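# Open a hinged box lid to vertical or beyond

## Task

Swing the box lid open until it is roughly upright or tipped past upright, with the box itself still standing upright. At the start the lid's tab is tucked inside the wall with the thumb notch. Finish by releasing everything and pulling the grippers away: the lid must stay open by itself, since an opening that holds only because the robot props it up does not count.

## Robot and tools

Robot: two arms, left_arm and right_arm, each with six revolute joints and a parallel gripper. In the shared scene frame the origin sits on the table surface midway between the arms, +x points out across the table, +z points up, and left_arm is mounted on the +y side. The names left and right do not refer to sides of any camera image.

Tool execute_actions takes {"actions": [...]} holding zero or one item, plus an optional "pictures" boolean (images come back by default).
- Empty list: sends nothing, just reports the current state.
- Motion: {"rows": [[14 numbers], ...], "steps": n}. Steps is 1 to 15 (default 15), each step lasting 1/30 s. Each row is used for one step; if there are fewer rows than steps, the final row keeps being applied. There is a single row format covering both arms: 14 plain numbers, left_arm first then right_arm, each arm given as waist, shoulder, elbow, wrist pitch, wrist yaw, wrist roll, gripper. All 14 must be present even if only one arm should move, so repeat the other arm's current values.
- Wait: {"steps": n} with no rows, n up to 300; it returns once that many steps have elapsed since the previous result, with thinking time counted in.

The six joint numbers are absolute target angles in radians, in the same units Joint positions prints. They are not offsets. Stated ranges per arm: waist -2.618 to 3.054, shoulder 0.000 to 3.142, elbow 0.000 to 3.142, wrist pitch -1.571 to 1.571, wrist yaw -1.571 to 1.571, wrist roll -2.094 to 2.094. The true stops may differ by up to 0.036 rad. A call is rejected outright if a target is beyond a stated end by over 0.036 and also further out than the joint currently is. A rejected call moves nothing. Targets past the real stop are clipped to it, and a "joint sent to its limit" line may appear, possibly referring to an earlier action still running. Missing that line does not prove there is more travel.

The gripper number is an absolute command on a scale from -1 (closed) to +1 (fully open). Between the extremes, the fingers go to where grip_measured would read that value. Pads meet near -0.94, and each millimetre of object width raises the reading by about 0.0208. Commanding lower than the object's width reading squeezes harder, up to roughly 50 to 62 N per pad (less on thin parts under about 5 mm). To keep a grip, keep repeating the number that closed it.

Motion limits: each joint's target is capped at a fixed lead over its measured angle per step (waist 0.202, shoulder 0.258, elbow 0.238, wrist pitch 0.573, wrist yaw and roll 0.522 rad), and targets that would shift a gripper more than 70 mm from where it is get scaled back. Large moves therefore need several calls. Friction may leave a joint up to about 0.031 rad short, and smaller changes may not move it at all. Between calls, including while you think, the arms continue toward the last row sent, until everything has nearly stopped or a step is HELD. After that, only a new action moves them further.

Results: a state line per arm gives end_effector_position (metres, scene frame) and end_effector_quat_wxyz. The position is the point between the pads, about 1 cm behind the fingertips, and can be off, more so at long reach. The gripper's fingers extend along its local +z and close along its local y. Joint positions and Joint velocities list each arm's six angles (rad) and the finger opening (metres, 0.093 open to 0.000 closed), whose error is about 1 mm. On a rigid object the opening may settle up to 12 mm below the object's width. grip_measured is the motor reading on the -1 to +1 scale, with a fixed per-gripper error of up to 0.02. "joint command not followed" means a clearance check altered or blocked some joint targets. HELD marks steps where your row was partly or fully not sent. MOTOR HOT warns from 75 °C. OVER-TEMPERATURE FAULT reports a stop: at 90 °C that arm halts for 10 s, and at 100 °C it goes limp and drops. Holding loads heats motors, so avoid long static holds.

Tool zoom_image: {"camera": one of cam_high, cam_low, cam_left_wrist, cam_right_wrist, "region": [x0, y0, x1, y1]} in image pixels, with the origin at the top-left of a 504x504 image and the region no larger than 504 by 504. It returns a closer crop of that camera's latest picture.

Tool finished_scene: {"scene": current scene number}. It ends the scene permanently and reports success. Reply without any tool call only when truly done.

Cautions: nothing may leave the table. Keep the arms from colliding or pressing on each other. Avoid drops, slips, slamming and very hard pushes. Parts being held may occasionally get tugged, and loose objects may be pushed by outside forces. For this task, free the lid's tab from behind the notched wall, rotate the lid open to upright or past it without tipping the box, then open the gripper and retreat, checking that the lid stays put.

Each tool is called after ">>>" as a command line: name --argument value for each argument, lists and objects as JSON in quotes; but a table of rows of numbers goes row by row, as --pt "numbers of a row", without its own name.

## Session

I'll start by looking at the current state of the scene.

>>> execute_actions --actions '[]'

Scene clock: 0.00 s of 4000.00 s.
left_arm: end_effector_position=(+0.4132, +0.4796, +0.2366) grip_measured=+0.990 end_effector_quat_wxyz=(+0.418, -0.239, +0.787, -0.386) | right_arm: end_effector_position=(+0.1178, -0.4982, +0.1849) grip_measured=+0.988 end_effector_quat_wxyz=(+0.056, +0.636, +0.764, +0.097)
Joint positions: left_arm=[ 0.606  1.906  1.598 -0.425  1.015 -0.388  0.093] | right_arm=[-1.012  1.542  1.484 -1.503 -0.225  0.218  0.093]
Joint velocities: left_arm=[ 0.007 -0.007  0.002 -0.022  0.066 -0.022 -0.001] | right_arm=[-0.002 -0.002  0.002  0.022 -0.037 -0.022 -0.001]
Motor temperatures (°C, as the motors report them): left_arm=[24 25 25 26 28 24] | right_arm=[27 26 24 28 27 25]

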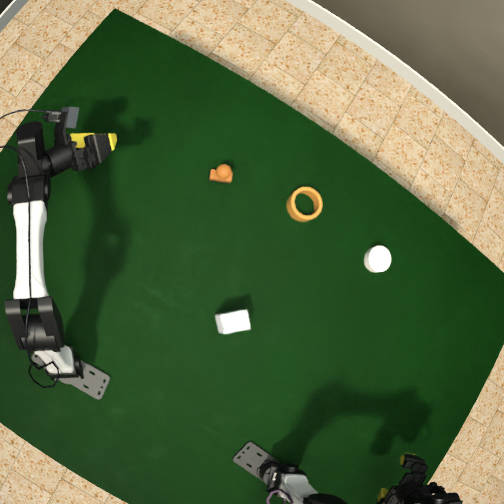

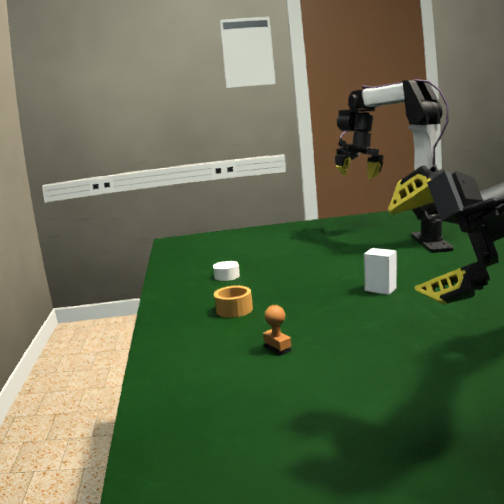

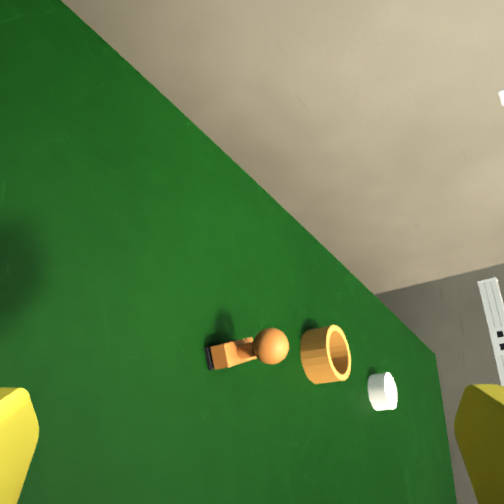

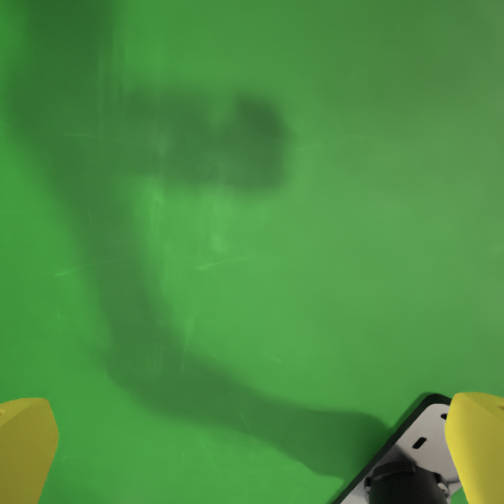

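>>> zoom_image --camera "cam_high" --region '[190, 280, 280, 370]'

>>> zoom_image --camera "cam_low" --region '[340, 230, 420, 310]'

Region (190, 280, 280, 370) of cam_high's 504x504 image, scaled by 5.600, with more detail than that image has.

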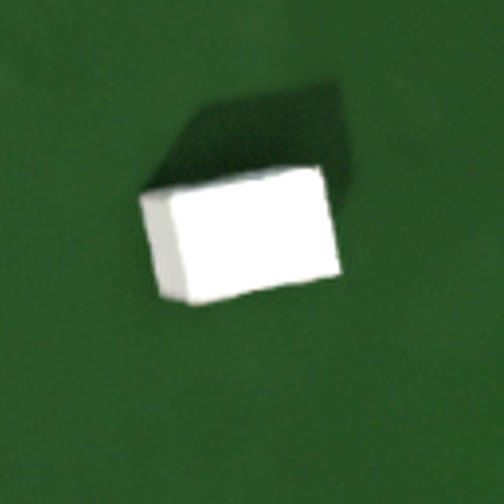

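Region (340, 230, 420, 310) of cam_low's 504x504 image, scaled by 6.300, with more detail than that image has.

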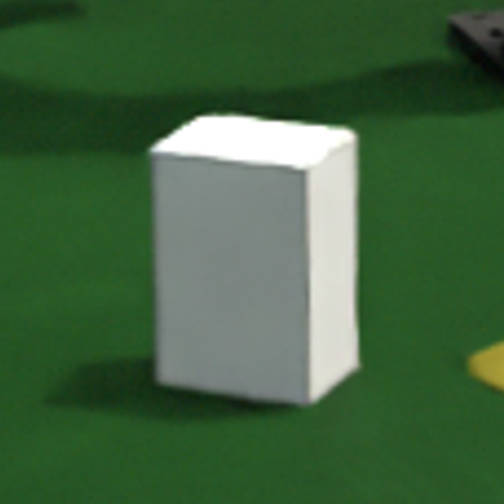

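>>> execute_actions --actions '[{"rows": [[-0.97, 0.8, 0.6, -0.6, 0.0, 0.0, 1.0, 0.91, 0.8, 0.6, -0.6, 0.0, 0.0, 1.0]], "steps": 15}]' --pictures false

>>> execute_actions --actions '[{"steps": 60}]'

Scene clock: 73.93 s of 4000.00 s.
left_arm: end_effector_position=(+0.2094, +0.2122, +0.1411) grip_measured=+0.990 end_effector_quat_wxyz=(+0.354, +0.104, +0.925, -0.091) | right_arm: end_effector_position=(+0.2258, -0.2943, +0.1319) grip_measured=+0.989 end_effector_quat_wxyz=(+0.350, +0.054, +0.935, -0.008)
Joint positions: left_arm=[-0.298  0.879  0.647 -0.595  0.1   -0.031  0.093] | right_arm=[ 0.05   0.795  0.606 -0.668 -0.019  0.013  0.093]
Joint velocities: left_arm=[-2.147 -1.751 -0.96  -0.696 -0.52   0.154 -0.001] | right_arm=[ 2.156 -0.007 -0.12   0.066 -0.007 -0.095  0.002]
Motor temperatures (°C, as the motors report them): left_arm=[24 36 32 32 28 24] | right_arm=[27 30 29 28 27 25]
Steps of this call (steps 1 to 90: nothing new was sent; then 70.43 s passed at rest; steps 91 to 105: all 15 steps of this action). Readings (joint positions):
91: left_arm=[0.592 1.883 1.568 -0.420 0.953 -0.347] | right_arm=[-0.989 1.507 1.439 -1.425 -0.187 0.191]
92: left_arm=[0.566 1.834 1.505 -0.435 0.863 -0.295] | right_arm=[-0.934 1.439 1.349 -1.293 -0.138 0.155]
94: left_arm=[0.471 1.715 1.373 -0.481 0.698 -0.214] | right_arm=[-0.784 1.278 1.181 -1.073 -0.089 0.101]
98: left_arm=[0.202 1.431 1.097 -0.529 0.368 -0.106] | right_arm=[-0.473 0.925 0.878 -0.771 -0.049 0.043]
105: the state above

Scene clock: 75.93 s of 4000.00 s.
left_arm: end_effector_position=(+0.1150, +0.0867, +0.1410) grip_measured=+0.990 end_effector_quat_wxyz=(+0.335, +0.394, +0.841, -0.163) | right_arm: end_effector_position=(+0.1676, -0.0956, +0.1407) grip_measured=+0.989 end_effector_quat_wxyz=(+0.348, -0.339, +0.863, +0.142)
Joint positions: left_arm=[-0.962  0.81   0.616 -0.614  0.007 -0.007  0.093] | right_arm=[ 0.906  0.795  0.605 -0.612 -0.011  0.003  0.093]
Joint velocities: left_arm=[ 0.002  0.002  0.002  0.007 -0.095 -0.007  0.001] | right_arm=[-0.007  0.002 -0.012 -0.007 -0.037  0.037  0.001]
Motor temperatures (°C, as the motors report them): left_arm=[24 36 32 32 28 24] | right_arm=[27 30 29 29 27 25]
Steps of this call (steps 1 to 30: the robot went on to your last target; steps 31 to 60: nothing new was sent). Readings (joint positions):
1: left_arm=[-0.372 0.836 0.625 -0.613 0.082 -0.026] | right_arm=[0.125 0.795 0.605 -0.664 -0.016 0.011]
2: left_arm=[-0.446 0.815 0.617 -0.621 0.068 -0.022] | right_arm=[0.199 0.795 0.605 -0.654 -0.014 0.010]
4: left_arm=[-0.591 0.810 0.616 -0.617 0.045 -0.017] | right_arm=[0.346 0.795 0.605 -0.634 -0.009 0.008]
8: left_arm=[-0.876 0.810 0.616 -0.614 0.024 -0.011] | right_arm=[0.642 0.795 0.605 -0.617 -0.004 0.006]
60: the state above
All arms were judged still, so your last target was given up. Only a new action makes them travel on or press farther. Fingers that are still opening or closing keep moving.

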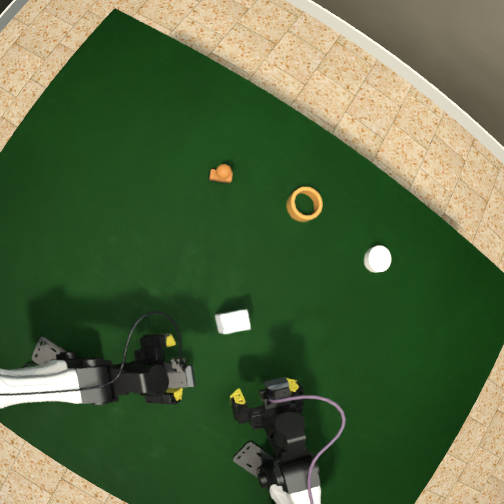

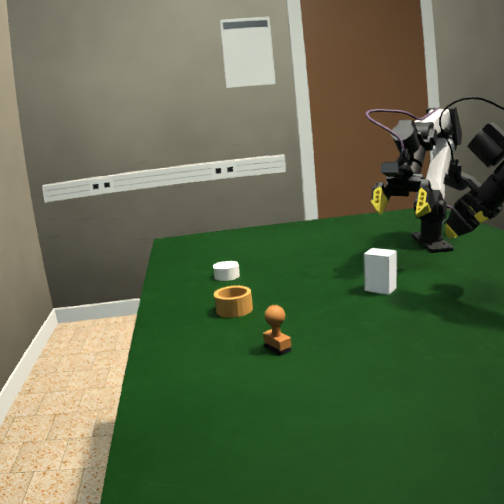

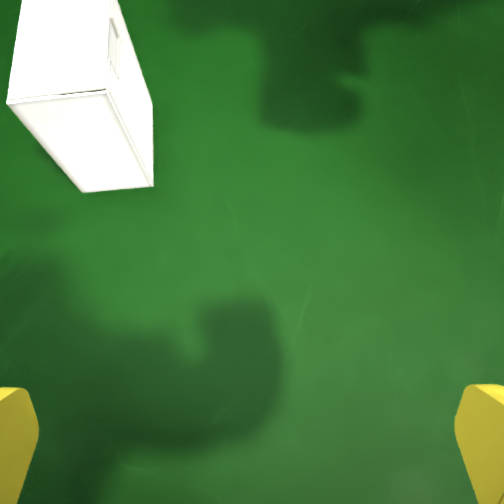

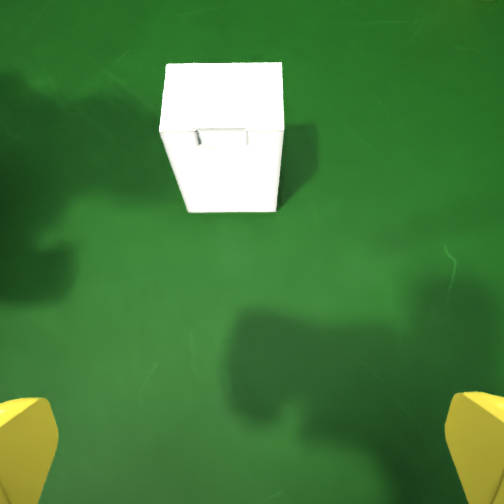

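>>> zoom_image --camera "cam_right_wrist" --region '[140, 40, 320, 220]'

>>> zoom_image --camera "cam_left_wrist" --region '[0, 0, 200, 200]'

Region (140, 40, 320, 220) of cam_right_wrist's 504x504 image, scaled by 2.800, with more detail than that image has.

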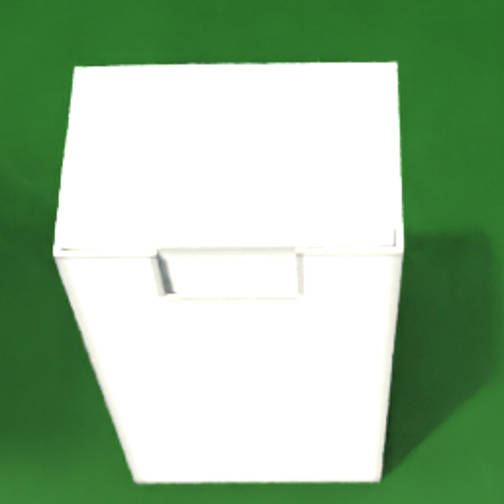

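Region (0, 0, 200, 200) of cam_left_wrist's 504x504 image, scaled by 2.520, with more detail than that image has.

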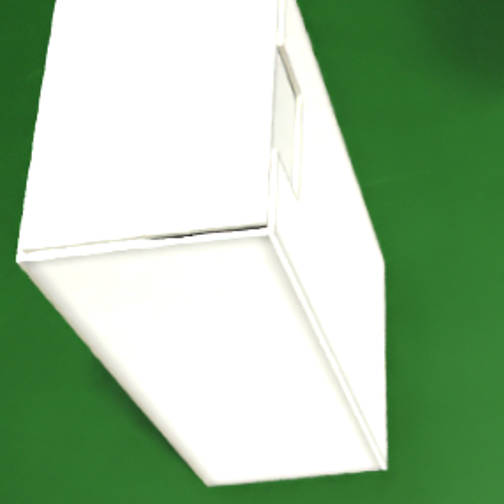

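>>> zoom_image --camera "cam_low" --region '[350, 100, 504, 254]'

>>> zoom_image --camera "cam_high" --region '[130, 290, 330, 450]'

Region (350, 100, 504, 254) of cam_low's 504x504 image, scaled by 3.273, with more detail than that image has.

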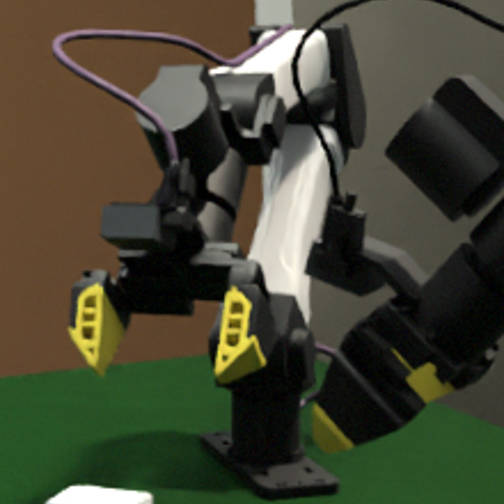

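Region (130, 290, 330, 450) of cam_high's 504x504 image, scaled by 2.520, with more detail than that image has; it fills the top 403 rows of this view, and the rest is white.

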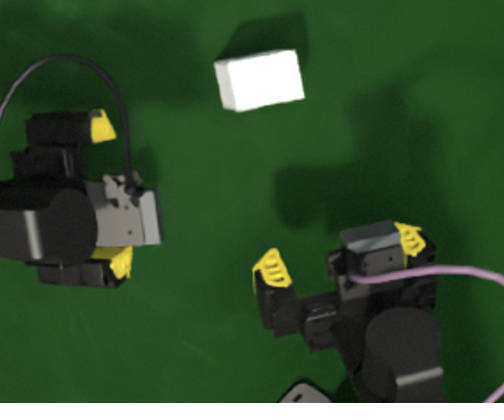

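>>> execute_actions --actions '[{"rows": [[-0.793, 1.327, 0.278, 0.45, 0.0, 0.0, 1.0, 0.91, 0.8, 0.6, -0.6, 0.0, 0.0, 1.0]], "steps": 15}]' --pictures false

>>> execute_actions --actions '[{"steps": 30}]'

Scene clock: 146.53 s of 4000.00 s.
left_arm: end_effector_position=(+0.1996, +0.0681, +0.0516) grip_measured=+0.990 end_effector_quat_wxyz=(+0.424, +0.311, +0.835, -0.164) | right_arm: end_effector_position=(+0.1676, -0.0956, +0.1407) grip_measured=+0.989 end_effector_quat_wxyz=(+0.348, -0.339, +0.863, +0.142)
Joint positions: left_arm=[-0.799  1.308  0.304  0.376  0.007 -0.008  0.093] | right_arm=[ 0.906  0.795  0.605 -0.612 -0.011  0.003  0.093]
Joint velocities: left_arm=[ 0.002  0.002 -0.002  0.403 -0.11  -0.037  0.   ] | right_arm=[-0.007 -0.007  0.012 -0.007  0.007 -0.081  0.   ]
Motor temperatures (°C, as the motors report them): left_arm=[24 28 33 37 28 24] | right_arm=[27 27 33 37 27 25]
Steps of this call (steps 1 to 90: nothing new was sent; then 67.10 s passed at rest; steps 91 to 105: all 15 steps of this action). Readings (joint positions):
91: left_arm=[-0.944 0.826 0.592 -0.556 0.015 -0.005] | right_arm=[0.906 0.795 0.605 -0.612 -0.011 0.003]
92: left_arm=[-0.904 0.869 0.550 -0.443 0.016 -0.005] | right_arm=[0.906 0.795 0.605 -0.612 -0.011 0.003]
94: left_arm=[-0.837 1.012 0.439 -0.210 0.010 -0.005] | right_arm=[0.906 0.795 0.605 -0.612 -0.011 0.003]
98: left_arm=[-0.799 1.269 0.304 0.141 0.007 -0.009] | right_arm=[0.906 0.795 0.605 -0.612 -0.011 0.003]
105: the state above

Scene clock: 147.53 s of 4000.00 s.
left_arm: end_effector_position=(+0.2048, +0.0636, +0.0617) grip_measured=+0.990 end_effector_quat_wxyz=(+0.444, +0.307, +0.824, -0.172) | right_arm: end_effector_position=(+0.1676, -0.0956, +0.1407) grip_measured=+0.989 end_effector_quat_wxyz=(+0.348, -0.339, +0.863, +0.142)
Joint positions: left_arm=[-0.799  1.308  0.304  0.426  0.007 -0.008  0.093] | right_arm=[ 0.906  0.795  0.605 -0.612 -0.011  0.003  0.093]
Joint velocities: left_arm=[ 0.007 -0.002 -0.022 -0.037  0.007 -0.037 -0.   ] | right_arm=[ 0.017 -0.017 -0.007 -0.066  0.007 -0.007 -0.   ]
Motor temperatures (°C, as the motors report them): left_arm=[24 28 32 37 28 24] | right_arm=[27 27 33 37 27 25]
Steps of this call (steps 1 to 30: the robot went on to your last target). Readings (joint positions):
1: left_arm=[-0.799 1.308 0.304 0.388 0.007 -0.008] | right_arm=[0.906 0.795 0.605 -0.612 -0.011 0.003]
2: left_arm=[-0.799 1.308 0.304 0.397 0.007 -0.008] | right_arm=[0.906 0.795 0.605 -0.612 -0.011 0.003]
4: left_arm=[-0.799 1.308 0.304 0.409 0.007 -0.008] | right_arm=[0.906 0.795 0.605 -0.612 -0.011 0.003]
8: left_arm=[-0.799 1.308 0.304 0.420 0.007 -0.008] | right_arm=[0.906 0.795 0.605 -0.612 -0.011 0.003]
30: the state above
All arms were judged still, so your last target was given up. Only a new action makes them travel on or press farther. Fingers that are still opening or closing keep moving.

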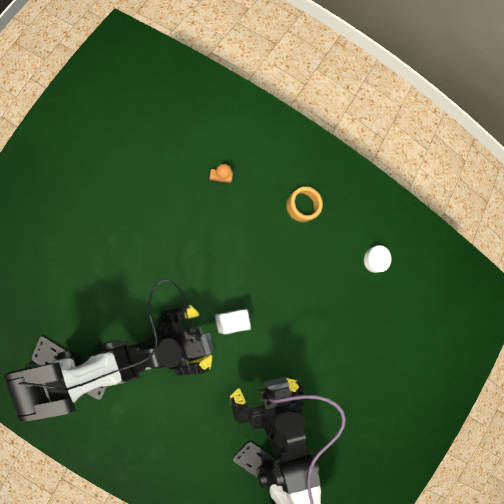

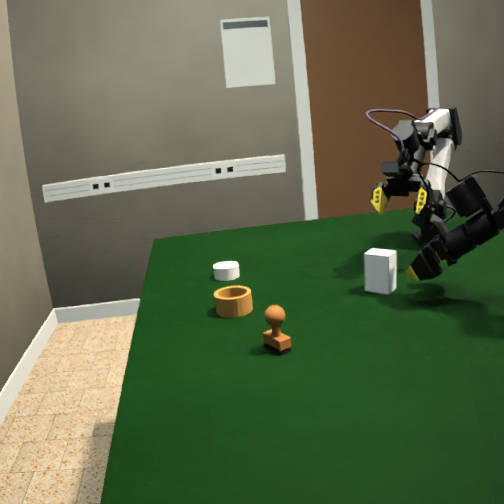

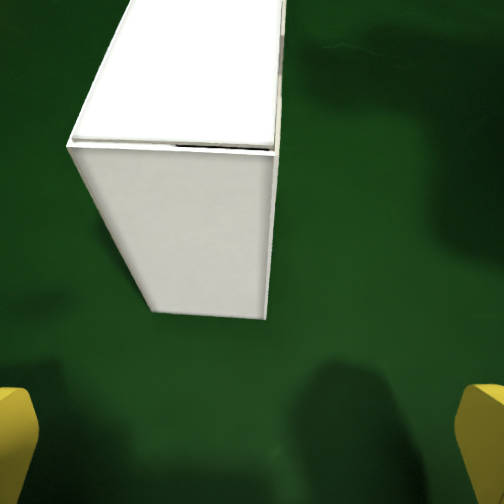

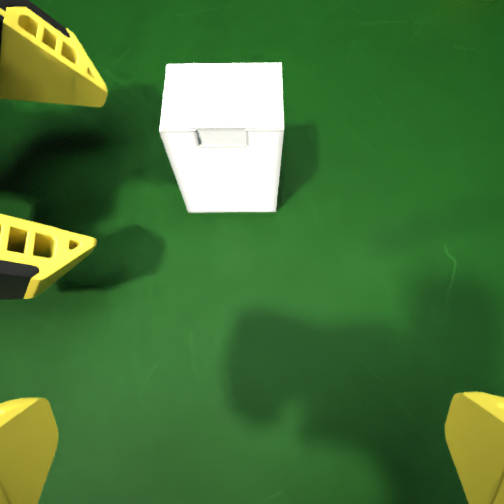

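>>> execute_actions --actions '[{"rows": [[-0.785, 1.36, 0.34, 0.45, 0.0, 0.0, 1.0, 0.91, 0.8, 0.6, -0.6, 0.0, 0.0, 1.0], [-0.775, 1.39, 0.36, 0.46, 0.0, 0.0, 1.0, 0.91, 0.8, 0.6, -0.6, 0.0, 0.0, 1.0], [-0.767, 1.42, 0.38, 0.47, 0.0, 0.0, 1.0, 0.91, 0.8, 0.6, -0.6, 0.0, 0.0, 1.0], [-0.767, 1.45, 0.40, 0.48, 0.0, 0.0, 1.0, 0.91, 0.8, 0.6, -0.6, 0.0, 0.0, 1.0], [-0.767, 1.48, 0.42, 0.49, 0.0, 0.0, 1.0, 0.91, 0.8, 0.6, -0.6, 0.0, 0.0, 1.0], [-0.767, 1.51, 0.44, 0.50, 0.0, 0.0, 1.0, 0.91, 0.8, 0.6, -0.6, 0.0, 0.0, 1.0], [-0.767, 1.535, 0.465, 0.505, 0.0, 0.0, 1.0, 0.91, 0.8, 0.6, -0.6, 0.0, 0.0, 1.0]], "steps": 15}]'

Scene clock: 180.07 s of 4000.00 s.
left_arm: end_effector_position=(+0.2388, +0.0453, +0.0515) grip_measured=+0.990 end_effector_quat_wxyz=(+0.436, +0.300, +0.833, -0.162) | right_arm: end_effector_position=(+0.1676, -0.0956, +0.1407) grip_measured=+0.989 end_effector_quat_wxyz=(+0.348, -0.339, +0.863, +0.142)
Joint positions: left_arm=[-0.777  1.521  0.439  0.479  0.005 -0.007  0.093] | right_arm=[ 0.906  0.795  0.605 -0.612 -0.011  0.003  0.093]
Joint velocities: left_arm=[-0.002 -0.002 -0.012 -0.007 -0.095 -0.007  0.   ] | right_arm=[-0.012 -0.002 -0.017  0.081 -0.037 -0.022 -0.001]
Motor temperatures (°C, as the motors report them): left_arm=[24 28 31 40 28 24] | right_arm=[27 27 33 38 27 25]
Steps of this call (steps 1 to 90: nothing new was sent; then 29.03 s passed at rest; steps 91 to 105: all 15 steps of this action). Readings (joint positions):
91: left_arm=[-0.799 1.312 0.304 0.428 0.007 -0.008] | right_arm=[0.906 0.795 0.605 -0.612 -0.011 0.003]
92: left_arm=[-0.797 1.325 0.310 0.430 0.007 -0.007] | right_arm=[0.906 0.795 0.605 -0.612 -0.011 0.003]
94: left_arm=[-0.786 1.378 0.338 0.434 0.006 -0.007] | right_arm=[0.906 0.795 0.605 -0.612 -0.011 0.003]
98: left_arm=[-0.777 1.497 0.417 0.455 0.005 -0.007] | right_arm=[0.906 0.795 0.605 -0.612 -0.011 0.003]
105: the state above

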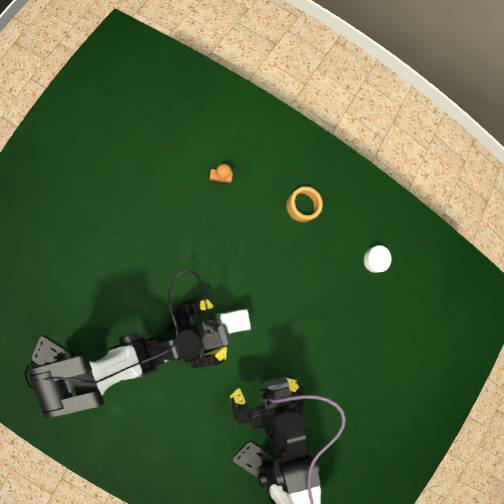

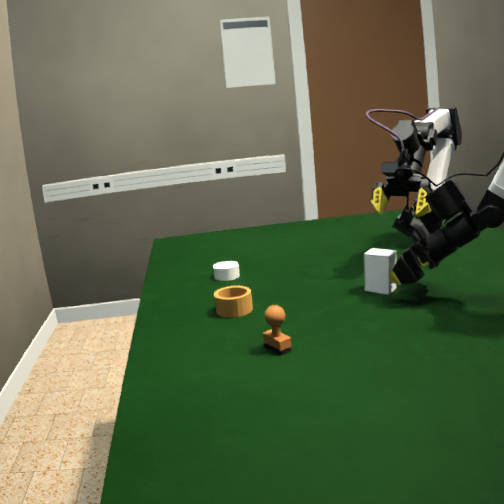

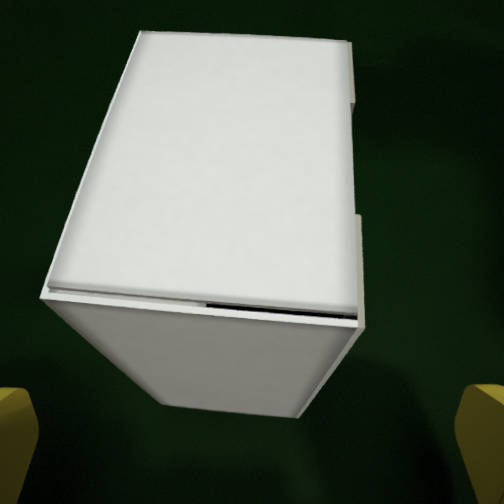

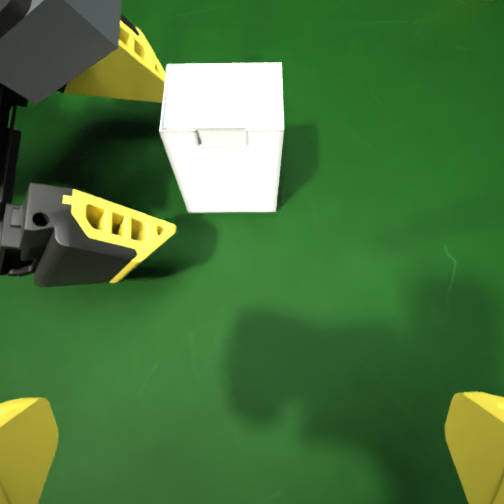

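>>> execute_actions --actions '[{"rows": [[-0.757, 1.535, 0.44, 0.60, 0.0, 0.0, 1.0, 0.91, 0.8, 0.6, -0.6, 0.0, 0.0, 1.0], [-0.757, 1.55, 0.43, 0.70, 0.0, 0.0, 1.0, 0.91, 0.8, 0.6, -0.6, 0.0, 0.0, 1.0], [-0.757, 1.57, 0.42, 0.80, 0.0, 0.0, 1.0, 0.91, 0.8, 0.6, -0.6, 0.0, 0.0, 1.0], [-0.757, 1.59, 0.405, 0.88, 0.0, 0.0, 1.0, 0.91, 0.8, 0.6, -0.6, 0.0, 0.0, 1.0], [-0.757, 1.615, 0.39, 0.96, 0.0, 0.0, 1.0, 0.91, 0.8, 0.6, -0.6, 0.0, 0.0, 1.0], [-0.757, 1.64, 0.375, 1.03, 0.0, 0.0, 1.0, 0.91, 0.8, 0.6, -0.6, 0.0, 0.0, 1.0], [-0.757, 1.665, 0.36, 1.10, 0.0, 0.0, 1.0, 0.91, 0.8, 0.6, -0.6, 0.0, 0.0, 1.0], [-0.757, 1.69, 0.345, 1.16, 0.0, 0.0, 1.0, 0.91, 0.8, 0.6, -0.6, 0.0, 0.0, 1.0], [-0.757, 1.715, 0.33, 1.22, 0.0, 0.0, 1.0, 0.91, 0.8, 0.6, -0.6, 0.0, 0.0, 1.0], [-0.757, 1.74, 0.315, 1.27, 0.0, 0.0, 1.0, 0.91, 0.8, 0.6, -0.6, 0.0, 0.0, 1.0], [-0.757, 1.765, 0.30, 1.31, 0.0, 0.0, 1.0, 0.91, 0.8, 0.6, -0.6, 0.0, 0.0, 1.0], [-0.757, 1.79, 0.285, 1.34, 0.0, 0.0, 1.0, 0.91, 0.8, 0.6, -0.6, 0.0, 0.0, 1.0], [-0.757, 1.815, 0.27, 1.355, 0.0, 0.0, 1.0, 0.91, 0.8, 0.6, -0.6, 0.0, 0.0, 1.0], [-0.757, 1.84, 0.255, 1.355, 0.0, 0.0, 1.0, 0.91, 0.8, 0.6, -0.6, 0.0, 0.0, 1.0], [-0.757, 1.86, 0.24, 1.355, 0.0, 0.0, 1.0, 0.91, 0.8, 0.6, -0.6, 0.0, 0.0, 1.0]], "steps": 15}]' --pictures false

>>> execute_actions --actions '[{"steps": 25}]'

Scene clock: 211.00 s of 4000.00 s.
left_arm: end_effector_position=(+0.2509, +0.0401, +0.0597) grip_measured=+0.990 end_effector_quat_wxyz=(+0.561, +0.268, +0.756, -0.205) | right_arm: end_effector_position=(+0.1676, -0.0956, +0.1407) grip_measured=+0.989 end_effector_quat_wxyz=(+0.348, -0.339, +0.863, +0.142)
Joint positions: left_arm=[-0.767  1.804  0.29   1.224  0.005 -0.007  0.093] | right_arm=[ 0.906  0.795  0.605 -0.612 -0.011  0.003  0.093]
Joint velocities: left_arm=[-0.022  0.691 -0.432  0.755  0.037 -0.037  0.   ] | right_arm=[-0.007 -0.002 -0.002  0.081 -0.007  0.022 -0.   ]
Motor temperatures (°C, as the motors report them): left_arm=[24 28 34 42 28 24] | right_arm=[27 27 34 40 27 25]
Steps of this call (steps 1 to 15: the robot went on to your last target; steps 16 to 90: nothing new was sent; then 27.43 s passed at rest; steps 91 to 105: all 15 steps of this action). Readings (joint positions):
91: left_arm=[-0.776 1.521 0.439 0.490 0.005 -0.007] | right_arm=[0.906 0.795 0.605 -0.612 -0.011 0.003]
92: left_arm=[-0.774 1.524 0.439 0.512 0.005 -0.007] | right_arm=[0.906 0.795 0.605 -0.612 -0.011 0.003]
94: left_arm=[-0.769 1.544 0.438 0.613 0.005 -0.007] | right_arm=[0.906 0.795 0.605 -0.612 -0.011 0.003]
98: left_arm=[-0.767 1.623 0.401 0.885 0.005 -0.007] | right_arm=[0.906 0.795 0.605 -0.612 -0.011 0.003]
105: the state above

Scene clock: 211.83 s of 4000.00 s.
left_arm: end_effector_position=(+0.2462, +0.0439, +0.0574) grip_measured=+0.990 end_effector_quat_wxyz=(+0.571, +0.266, +0.748, -0.208) | right_arm: end_effector_position=(+0.1676, -0.0956, +0.1407) grip_measured=+0.989 end_effector_quat_wxyz=(+0.348, -0.339, +0.863, +0.142)
Joint positions: left_arm=[-0.767  1.851  0.256  1.33   0.005 -0.007  0.093] | right_arm=[ 0.906  0.795  0.605 -0.612 -0.011  0.003  0.093]
Joint velocities: left_arm=[-0.002 -0.012 -0.037 -0.022 -0.022  0.066  0.   ] | right_arm=[-0.022 -0.017  0.002 -0.037 -0.051  0.037  0.   ]
Motor temperatures (°C, as the motors report them): left_arm=[24 28 34 42 28 24] | right_arm=[27 27 34 40 27 25]
Steps of this call (steps 1 to 25: the robot went on to your last target). Readings (joint positions):
1: left_arm=[-0.767 1.825 0.277 1.244 0.005 -0.007] | right_arm=[0.906 0.795 0.605 -0.612 -0.011 0.003]
2: left_arm=[-0.767 1.839 0.266 1.254 0.005 -0.007] | right_arm=[0.906 0.795 0.605 -0.612 -0.011 0.003]
4: left_arm=[-0.767 1.851 0.256 1.267 0.005 -0.007] | right_arm=[0.906 0.795 0.605 -0.612 -0.011 0.003]
8: left_arm=[-0.767 1.851 0.256 1.304 0.005 -0.007] | right_arm=[0.906 0.795 0.605 -0.612 -0.011 0.003]
25: the state above

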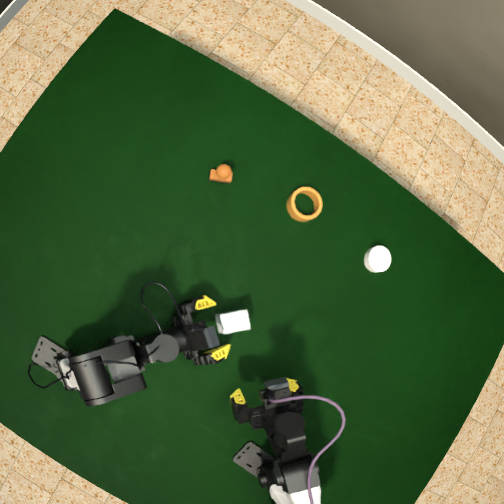

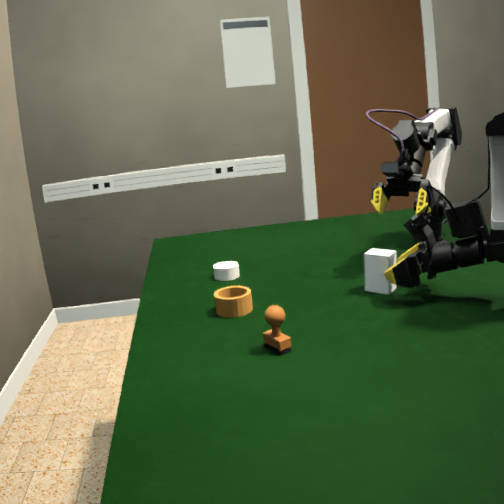

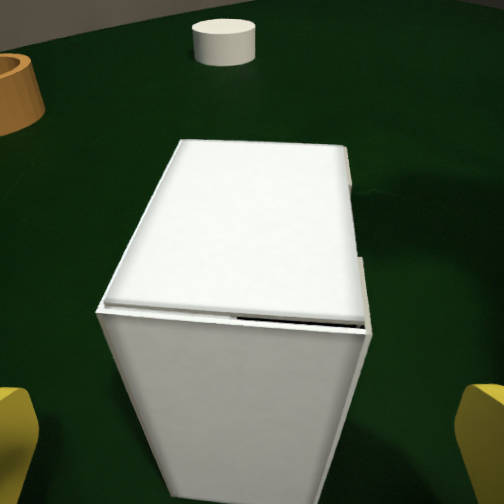

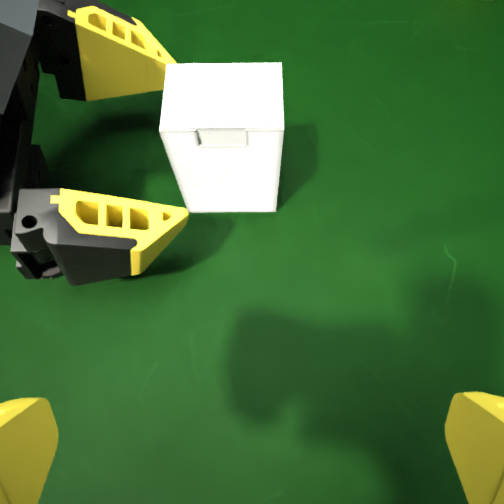

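>>> execute_actions --actions '[{"rows": [[-0.757, 1.875, 0.29, 1.345, 0.0, 0.0, 1.0, 0.91, 0.8, 0.6, -0.6, 0.0, 0.0, 1.0], [-0.757, 1.89, 0.31, 1.335, 0.0, 0.0, 1.0, 0.91, 0.8, 0.6, -0.6, 0.0, 0.0, 1.0], [-0.757, 1.905, 0.33, 1.325, 0.0, 0.0, 1.0, 0.91, 0.8, 0.6, -0.6, 0.0, 0.0, 1.0], [-0.757, 1.92, 0.345, 1.32, 0.0, 0.0, 1.0, 0.91, 0.8, 0.6, -0.6, 0.0, 0.0, 1.0], [-0.757, 1.935, 0.36, 1.315, 0.0, 0.0, 1.0, 0.91, 0.8, 0.6, -0.6, 0.0, 0.0, 1.0], [-0.757, 1.95, 0.375, 1.31, 0.0, 0.0, 1.0, 0.91, 0.8, 0.6, -0.6, 0.0, 0.0, 1.0], [-0.757, 1.968, 0.389, 1.306, 0.0, 0.0, 1.0, 0.91, 0.8, 0.6, -0.6, 0.0, 0.0, 1.0]], "steps": 15}]'

Scene clock: 219.43 s of 4000.00 s.
left_arm: end_effector_position=(+0.2661, +0.0275, +0.0450) grip_measured=+0.990 end_effector_quat_wxyz=(+0.564, +0.268, +0.753, -0.206) | right_arm: end_effector_position=(+0.1676, -0.0956, +0.1407) grip_measured=+0.989 end_effector_quat_wxyz=(+0.348, -0.339, +0.863, +0.142)
Joint positions: left_arm=[-0.767  1.953  0.364  1.307  0.005 -0.007  0.093] | right_arm=[ 0.906  0.795  0.605 -0.612 -0.011  0.003  0.093]
Joint velocities: left_arm=[-0.017 -0.007  0.007 -0.022  0.037 -0.066  0.001] | right_arm=[-0.002 -0.007 -0.007 -0.022 -0.037  0.037 -0.   ]
Motor temperatures (°C, as the motors report them): left_arm=[24 29 33 43 28 24] | right_arm=[27 27 34 40 27 25]
Steps of this call (steps 1 to 15: the robot went on to your last target; steps 16 to 90: nothing new was sent; then 4.10 s passed at rest; steps 91 to 105: all 15 steps of this action). Readings (joint positions):
91: left_arm=[-0.767 1.851 0.256 1.331 0.005 -0.007] | right_arm=[0.906 0.795 0.605 -0.612 -0.011 0.003]
92: left_arm=[-0.767 1.854 0.259 1.331 0.005 -0.007] | right_arm=[0.906 0.795 0.605 -0.612 -0.011 0.003]
94: left_arm=[-0.767 1.875 0.286 1.329 0.005 -0.007] | right_arm=[0.906 0.795 0.605 -0.612 -0.011 0.003]
98: left_arm=[-0.767 1.935 0.352 1.322 0.005 -0.007] | right_arm=[0.906 0.795 0.605 -0.612 -0.011 0.003]
105: the state above

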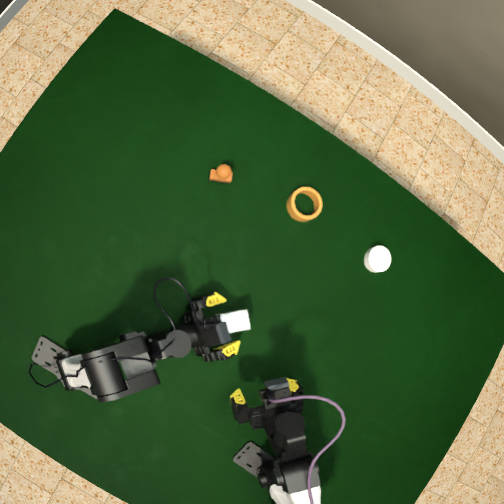

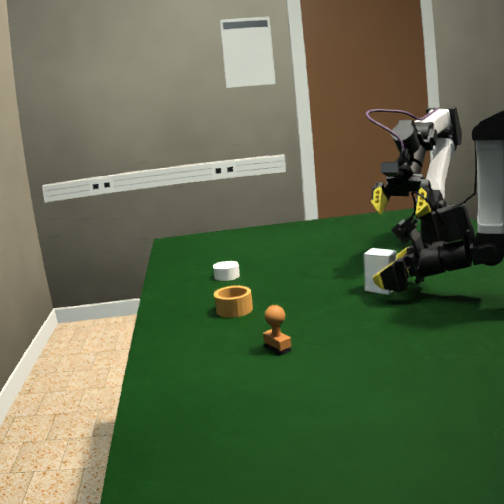

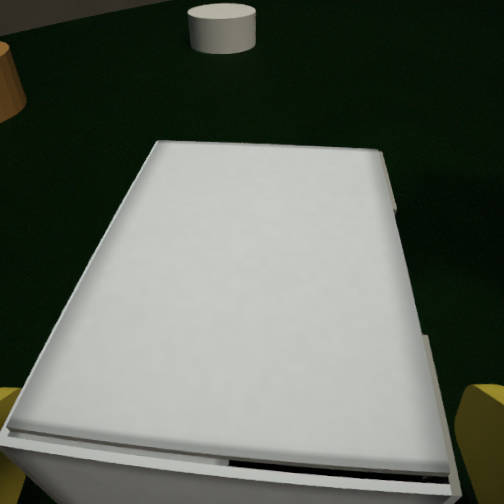

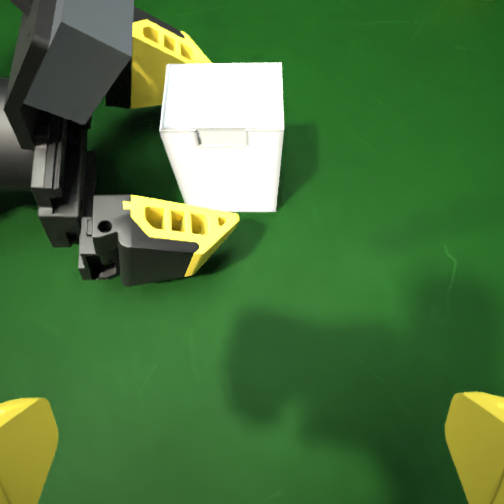

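>>> execute_actions --actions '[{"rows": [[-0.757, 1.96, 0.335, 1.34, 0.0, 0.0, 1.0, 0.91, 0.8, 0.6, -0.6, 0.0, 0.0, 1.0], [-0.757, 1.96, 0.32, 1.355, 0.0, 0.0, 1.0, 0.91, 0.8, 0.6, -0.6, 0.0, 0.0, 1.0], [-0.757, 1.96, 0.308, 1.36, 0.0, 0.0, 1.0, 0.91, 0.8, 0.6, -0.6, 0.0, 0.0, 1.0]], "steps": 15}]' --pictures false

Scene clock: 234.90 s of 4000.00 s.
left_arm: end_effector_position=(+0.2590, +0.0334, +0.0413) grip_measured=+0.990 end_effector_quat_wxyz=(+0.561, +0.268, +0.756, -0.205) | right_arm: end_effector_position=(+0.1676, -0.0956, +0.1407) grip_measured=+0.989 end_effector_quat_wxyz=(+0.348, -0.339, +0.863, +0.142)
Joint positions: left_arm=[-0.767  1.953  0.329  1.334  0.005 -0.007  0.093] | right_arm=[ 0.906  0.795  0.605 -0.612 -0.011  0.003  0.093]
Joint velocities: left_arm=[-0.017 -0.007  0.007  0.007  0.022 -0.007  0.001] | right_arm=[-0.002 -0.012  0.007  0.022  0.022 -0.051 -0.   ]
Motor temperatures (°C, as the motors report them): left_arm=[24 29 33 43 28 24] | right_arm=[27 27 35 41 27 25]
Steps of this call (steps 1 to 15: the robot went on to your last target; steps 16 to 90: nothing new was sent; then 11.97 s passed at rest; steps 91 to 105: all 15 steps of this action). Readings (joint positions):
91: left_arm=[-0.767 1.953 0.364 1.307 0.005 -0.007] | right_arm=[0.906 0.795 0.605 -0.612 -0.011 0.003]
92: left_arm=[-0.767 1.953 0.361 1.311 0.005 -0.007] | right_arm=[0.906 0.795 0.605 -0.612 -0.011 0.003]
94: left_arm=[-0.767 1.953 0.345 1.326 0.005 -0.007] | right_arm=[0.906 0.795 0.605 -0.612 -0.011 0.003]
98: left_arm=[-0.767 1.953 0.329 1.327 0.005 -0.007] | right_arm=[0.906 0.795 0.605 -0.612 -0.011 0.003]
105: the state above

>>> execute_actions --actions '[{"rows": [[-0.757, 1.96, 0.308, 1.36, 0.0, 0.0, 0.6, 0.91, 0.8, 0.6, -0.6, 0.0, 0.0, 1.0], [-0.757, 1.96, 0.308, 1.36, 0.0, 0.0, 0.4, 0.91, 0.8, 0.6, -0.6, 0.0, 0.0, 1.0], [-0.757, 1.96, 0.308, 1.36, 0.0, 0.0, 0.2, 0.91, 0.8, 0.6, -0.6, 0.0, 0.0, 1.0], [-0.757, 1.96, 0.308, 1.36, 0.0, 0.0, 0.05, 0.91, 0.8, 0.6, -0.6, 0.0, 0.0, 1.0]], "steps": 15}]'

Scene clock: 239.83 s of 4000.00 s.
left_arm: end_effector_position=(+0.2591, +0.0333, +0.0417) grip_measured=+0.052 end_effector_quat_wxyz=(+0.562, +0.268, +0.755, -0.205) | right_arm: end_effector_position=(+0.1676, -0.0956, +0.1407) grip_measured=+0.989 end_effector_quat_wxyz=(+0.348, -0.339, +0.863, +0.142)
Joint positions: left_arm=[-0.767  1.953  0.329  1.336  0.005 -0.007  0.048] | right_arm=[ 0.906  0.795  0.605 -0.612 -0.011  0.003  0.093]
Joint velocities: left_arm=[ 0.022  0.017  0.007  0.066 -0.037 -0.022 -0.001] | right_arm=[-0.022 -0.007  0.002 -0.037  0.007  0.022  0.   ]
Motor temperatures (°C, as the motors report them): left_arm=[24 30 33 44 28 24] | right_arm=[27 27 35 41 27 25]
Steps of this call (steps 1 to 15: the robot went on to your last target; steps 16 to 90: nothing new was sent; then 1.43 s passed at rest; steps 91 to 105: all 15 steps of this action). Readings (joint positions):
91: left_arm=[-0.767 1.953 0.329 1.336 0.005 -0.007] | right_arm=[0.906 0.795 0.605 -0.612 -0.011 0.003]
92: left_arm=[-0.767 1.953 0.329 1.336 0.005 -0.007] | right_arm=[0.906 0.795 0.605 -0.612 -0.011 0.003]
94: left_arm=[-0.767 1.953 0.329 1.336 0.005 -0.007] | right_arm=[0.906 0.795 0.605 -0.612 -0.011 0.003]
98: left_arm=[-0.767 1.953 0.329 1.336 0.005 -0.007] | right_arm=[0.906 0.795 0.605 -0.612 -0.011 0.003]
105: the state above

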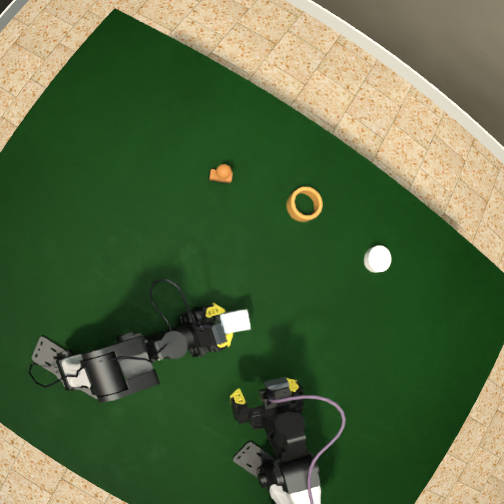

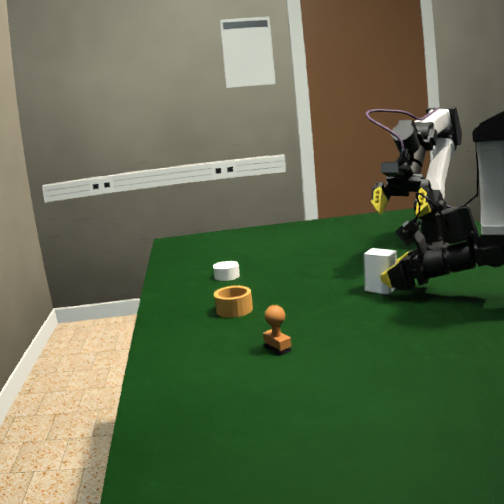

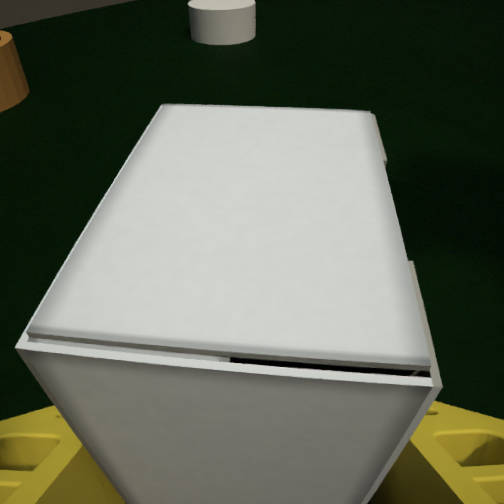

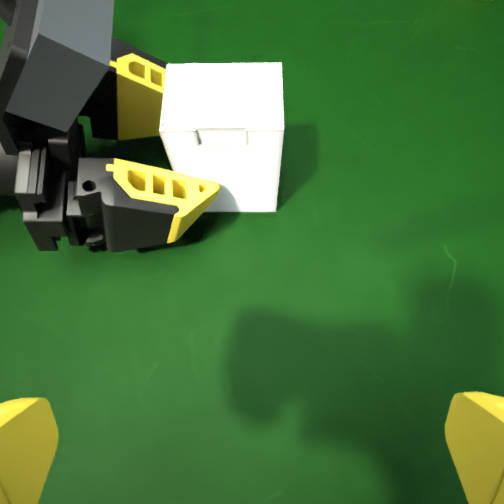

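>>> execute_actions --actions '[{"rows": [[-0.757, 1.96, 0.308, 1.36, 0.0, 0.0, 0.03, 0.91, 0.8, 0.6, -0.6, 0.0, 0.0, 1.0], [-0.757, 1.96, 0.308, 1.36, 0.0, 0.0, 0.01, 0.91, 0.8, 0.6, -0.6, 0.0, 0.0, 1.0], [-0.757, 1.96, 0.308, 1.36, 0.0, 0.0, -0.01, 0.91, 0.8, 0.6, -0.6, 0.0, 0.0, 1.0], [-0.757, 1.96, 0.308, 1.36, 0.0, 0.0, -0.03, 0.91, 0.8, 0.6, -0.6, 0.0, 0.0, 1.0], [-0.757, 1.96, 0.308, 1.36, 0.0, 0.0, -0.05, 0.91, 0.8, 0.6, -0.6, 0.0, 0.0, 1.0], [-0.757, 1.96, 0.308, 1.36, 0.0, 0.0, -0.07, 0.91, 0.8, 0.6, -0.6, 0.0, 0.0, 1.0], [-0.757, 1.96, 0.308, 1.36, 0.0, 0.0, -0.09, 0.91, 0.8, 0.6, -0.6, 0.0, 0.0, 1.0], [-0.757, 1.96, 0.308, 1.36, 0.0, 0.0, -0.1, 0.91, 0.8, 0.6, -0.6, 0.0, 0.0, 1.0]], "steps": 15}]'

Scene clock: 247.93 s of 4000.00 s.
left_arm: end_effector_position=(+0.2592, +0.0332, +0.0421) grip_measured=-0.093 end_effector_quat_wxyz=(+0.563, +0.268, +0.755, -0.205) | right_arm: end_effector_position=(+0.1676, -0.0956, +0.1407) grip_measured=+0.989 end_effector_quat_wxyz=(+0.348, -0.339, +0.863, +0.142)
Joint positions: left_arm=[-0.767  1.953  0.329  1.338  0.005 -0.007  0.041] | right_arm=[ 0.906  0.795  0.605 -0.612 -0.011  0.003  0.093]
Joint velocities: left_arm=[-0.007  0.002  0.017 -0.022  0.081  0.037 -0.   ] | right_arm=[ 0.007 -0.002  0.002 -0.022  0.037 -0.066 -0.   ]
Motor temperatures (°C, as the motors report them): left_arm=[24 30 32 44 28 24] | right_arm=[27 27 35 41 27 25]
Steps of this call (steps 1 to 15: the robot went on to your last target; steps 16 to 90: nothing new was sent; then 4.60 s passed at rest; steps 91 to 105: all 15 steps of this action). Readings (joint positions):
91: left_arm=[-0.767 1.953 0.329 1.336 0.005 -0.007] | right_arm=[0.906 0.795 0.605 -0.612 -0.011 0.003]
92: left_arm=[-0.767 1.953 0.329 1.336 0.005 -0.007] | right_arm=[0.906 0.795 0.605 -0.612 -0.011 0.003]
94: left_arm=[-0.767 1.953 0.329 1.336 0.005 -0.007] | right_arm=[0.906 0.795 0.605 -0.612 -0.011 0.003]
98: left_arm=[-0.767 1.953 0.329 1.338 0.005 -0.007] | right_arm=[0.906 0.795 0.605 -0.612 -0.011 0.003]
105: the state above

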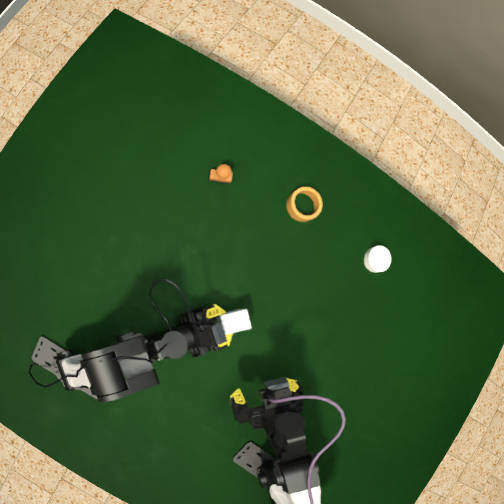

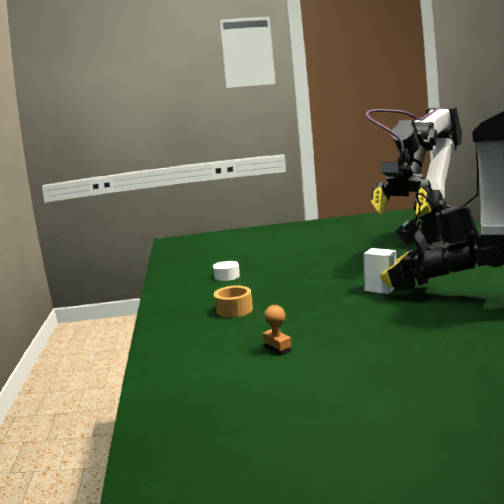

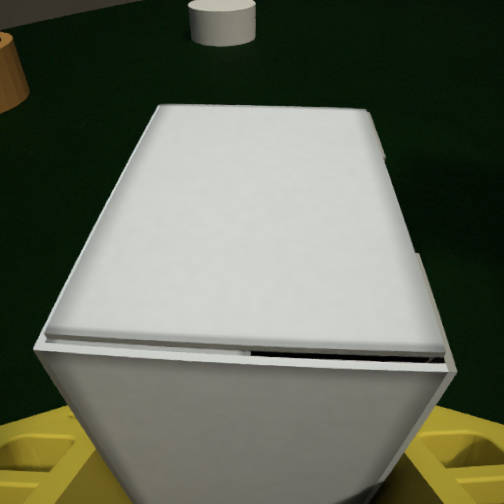

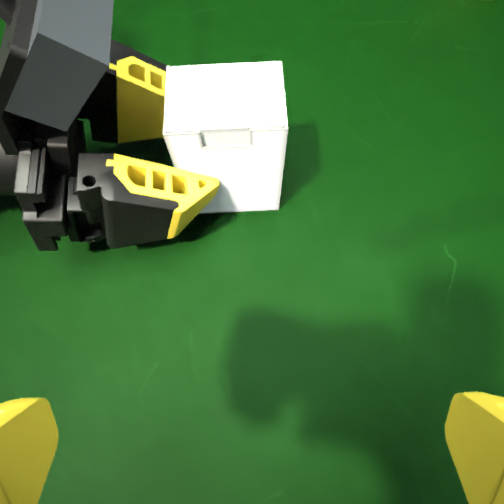

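>>> execute_actions --actions '[{"rows": [[-0.757, 1.96, 0.308, 1.36, 0.0, 0.0, -0.115, 0.91, 0.8, 0.6, -0.6, 0.0, 0.0, 1.0], [-0.757, 1.96, 0.308, 1.36, 0.0, 0.0, -0.13, 0.91, 0.8, 0.6, -0.6, 0.0, 0.0, 1.0], [-0.757, 1.96, 0.308, 1.36, 0.0, 0.0, -0.145, 0.91, 0.8, 0.6, -0.6, 0.0, 0.0, 1.0], [-0.757, 1.96, 0.308, 1.36, 0.0, 0.0, -0.16, 0.91, 0.8, 0.6, -0.6, 0.0, 0.0, 1.0], [-0.757, 1.96, 0.308, 1.36, 0.0, 0.0, -0.17, 0.91, 0.8, 0.6, -0.6, 0.0, 0.0, 1.0]], "steps": 15}]'

Scene clock: 252.13 s of 4000.00 s.
left_arm: end_effector_position=(+0.2592, +0.0332, +0.0421) grip_measured=-0.157 end_effector_quat_wxyz=(+0.563, +0.268, +0.755, -0.205) | right_arm: end_effector_position=(+0.1676, -0.0956, +0.1407) grip_measured=+0.989 end_effector_quat_wxyz=(+0.348, -0.339, +0.863, +0.142)
Joint positions: left_arm=[-0.767  1.953  0.329  1.338  0.005 -0.007  0.038] | right_arm=[ 0.906  0.795  0.605 -0.612 -0.011  0.003  0.093]
Joint velocities: left_arm=[-0.007  0.002 -0.017 -0.051  0.007 -0.007  0.001] | right_arm=[-0.007  0.002  0.002 -0.11   0.037 -0.007  0.   ]
Motor temperatures (°C, as the motors report them): left_arm=[24 30 32 45 28 24] | right_arm=[27 27 35 41 27 25]
Steps of this call (steps 1 to 15: the robot went on to your last target; steps 16 to 90: nothing new was sent; then 0.70 s passed at rest; steps 91 to 105: all 15 steps of this action). Readings (joint positions):
91: left_arm=[-0.767 1.953 0.329 1.338 0.005 -0.007] | right_arm=[0.906 0.795 0.605 -0.612 -0.011 0.003]
92: left_arm=[-0.767 1.953 0.329 1.338 0.005 -0.007] | right_arm=[0.906 0.795 0.605 -0.612 -0.011 0.003]
94: left_arm=[-0.767 1.953 0.329 1.338 0.005 -0.007] | right_arm=[0.906 0.795 0.605 -0.612 -0.011 0.003]
98: left_arm=[-0.767 1.953 0.329 1.338 0.005 -0.007] | right_arm=[0.906 0.795 0.605 -0.612 -0.011 0.003]
105: the state above

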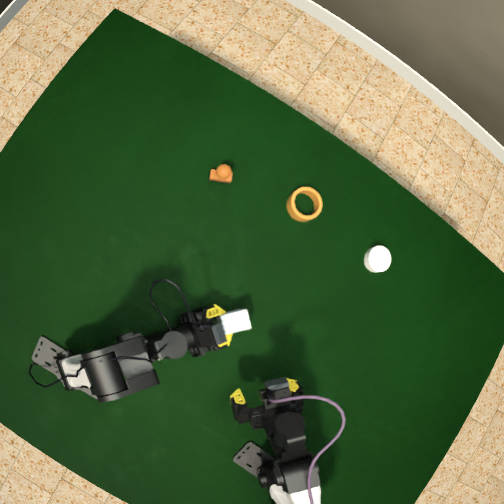

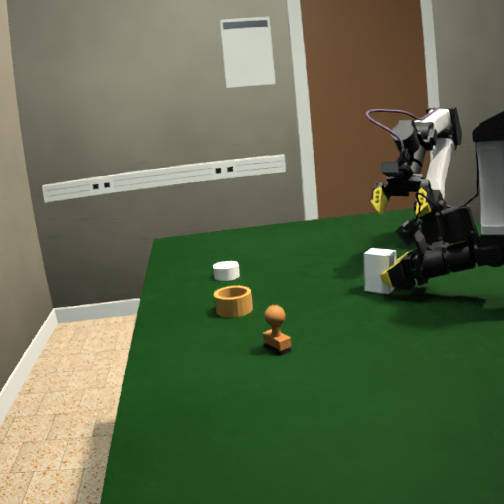

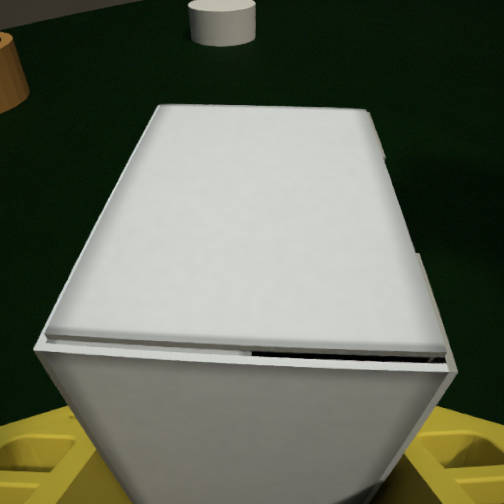

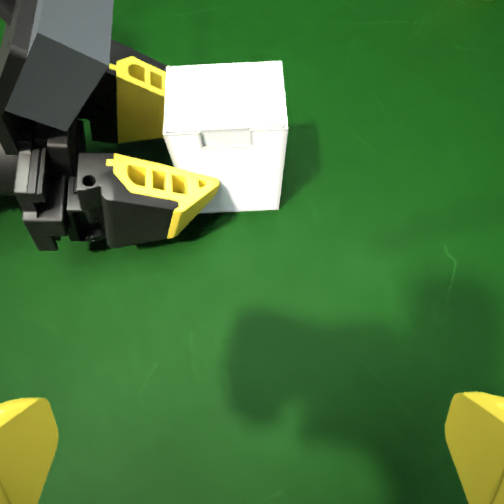

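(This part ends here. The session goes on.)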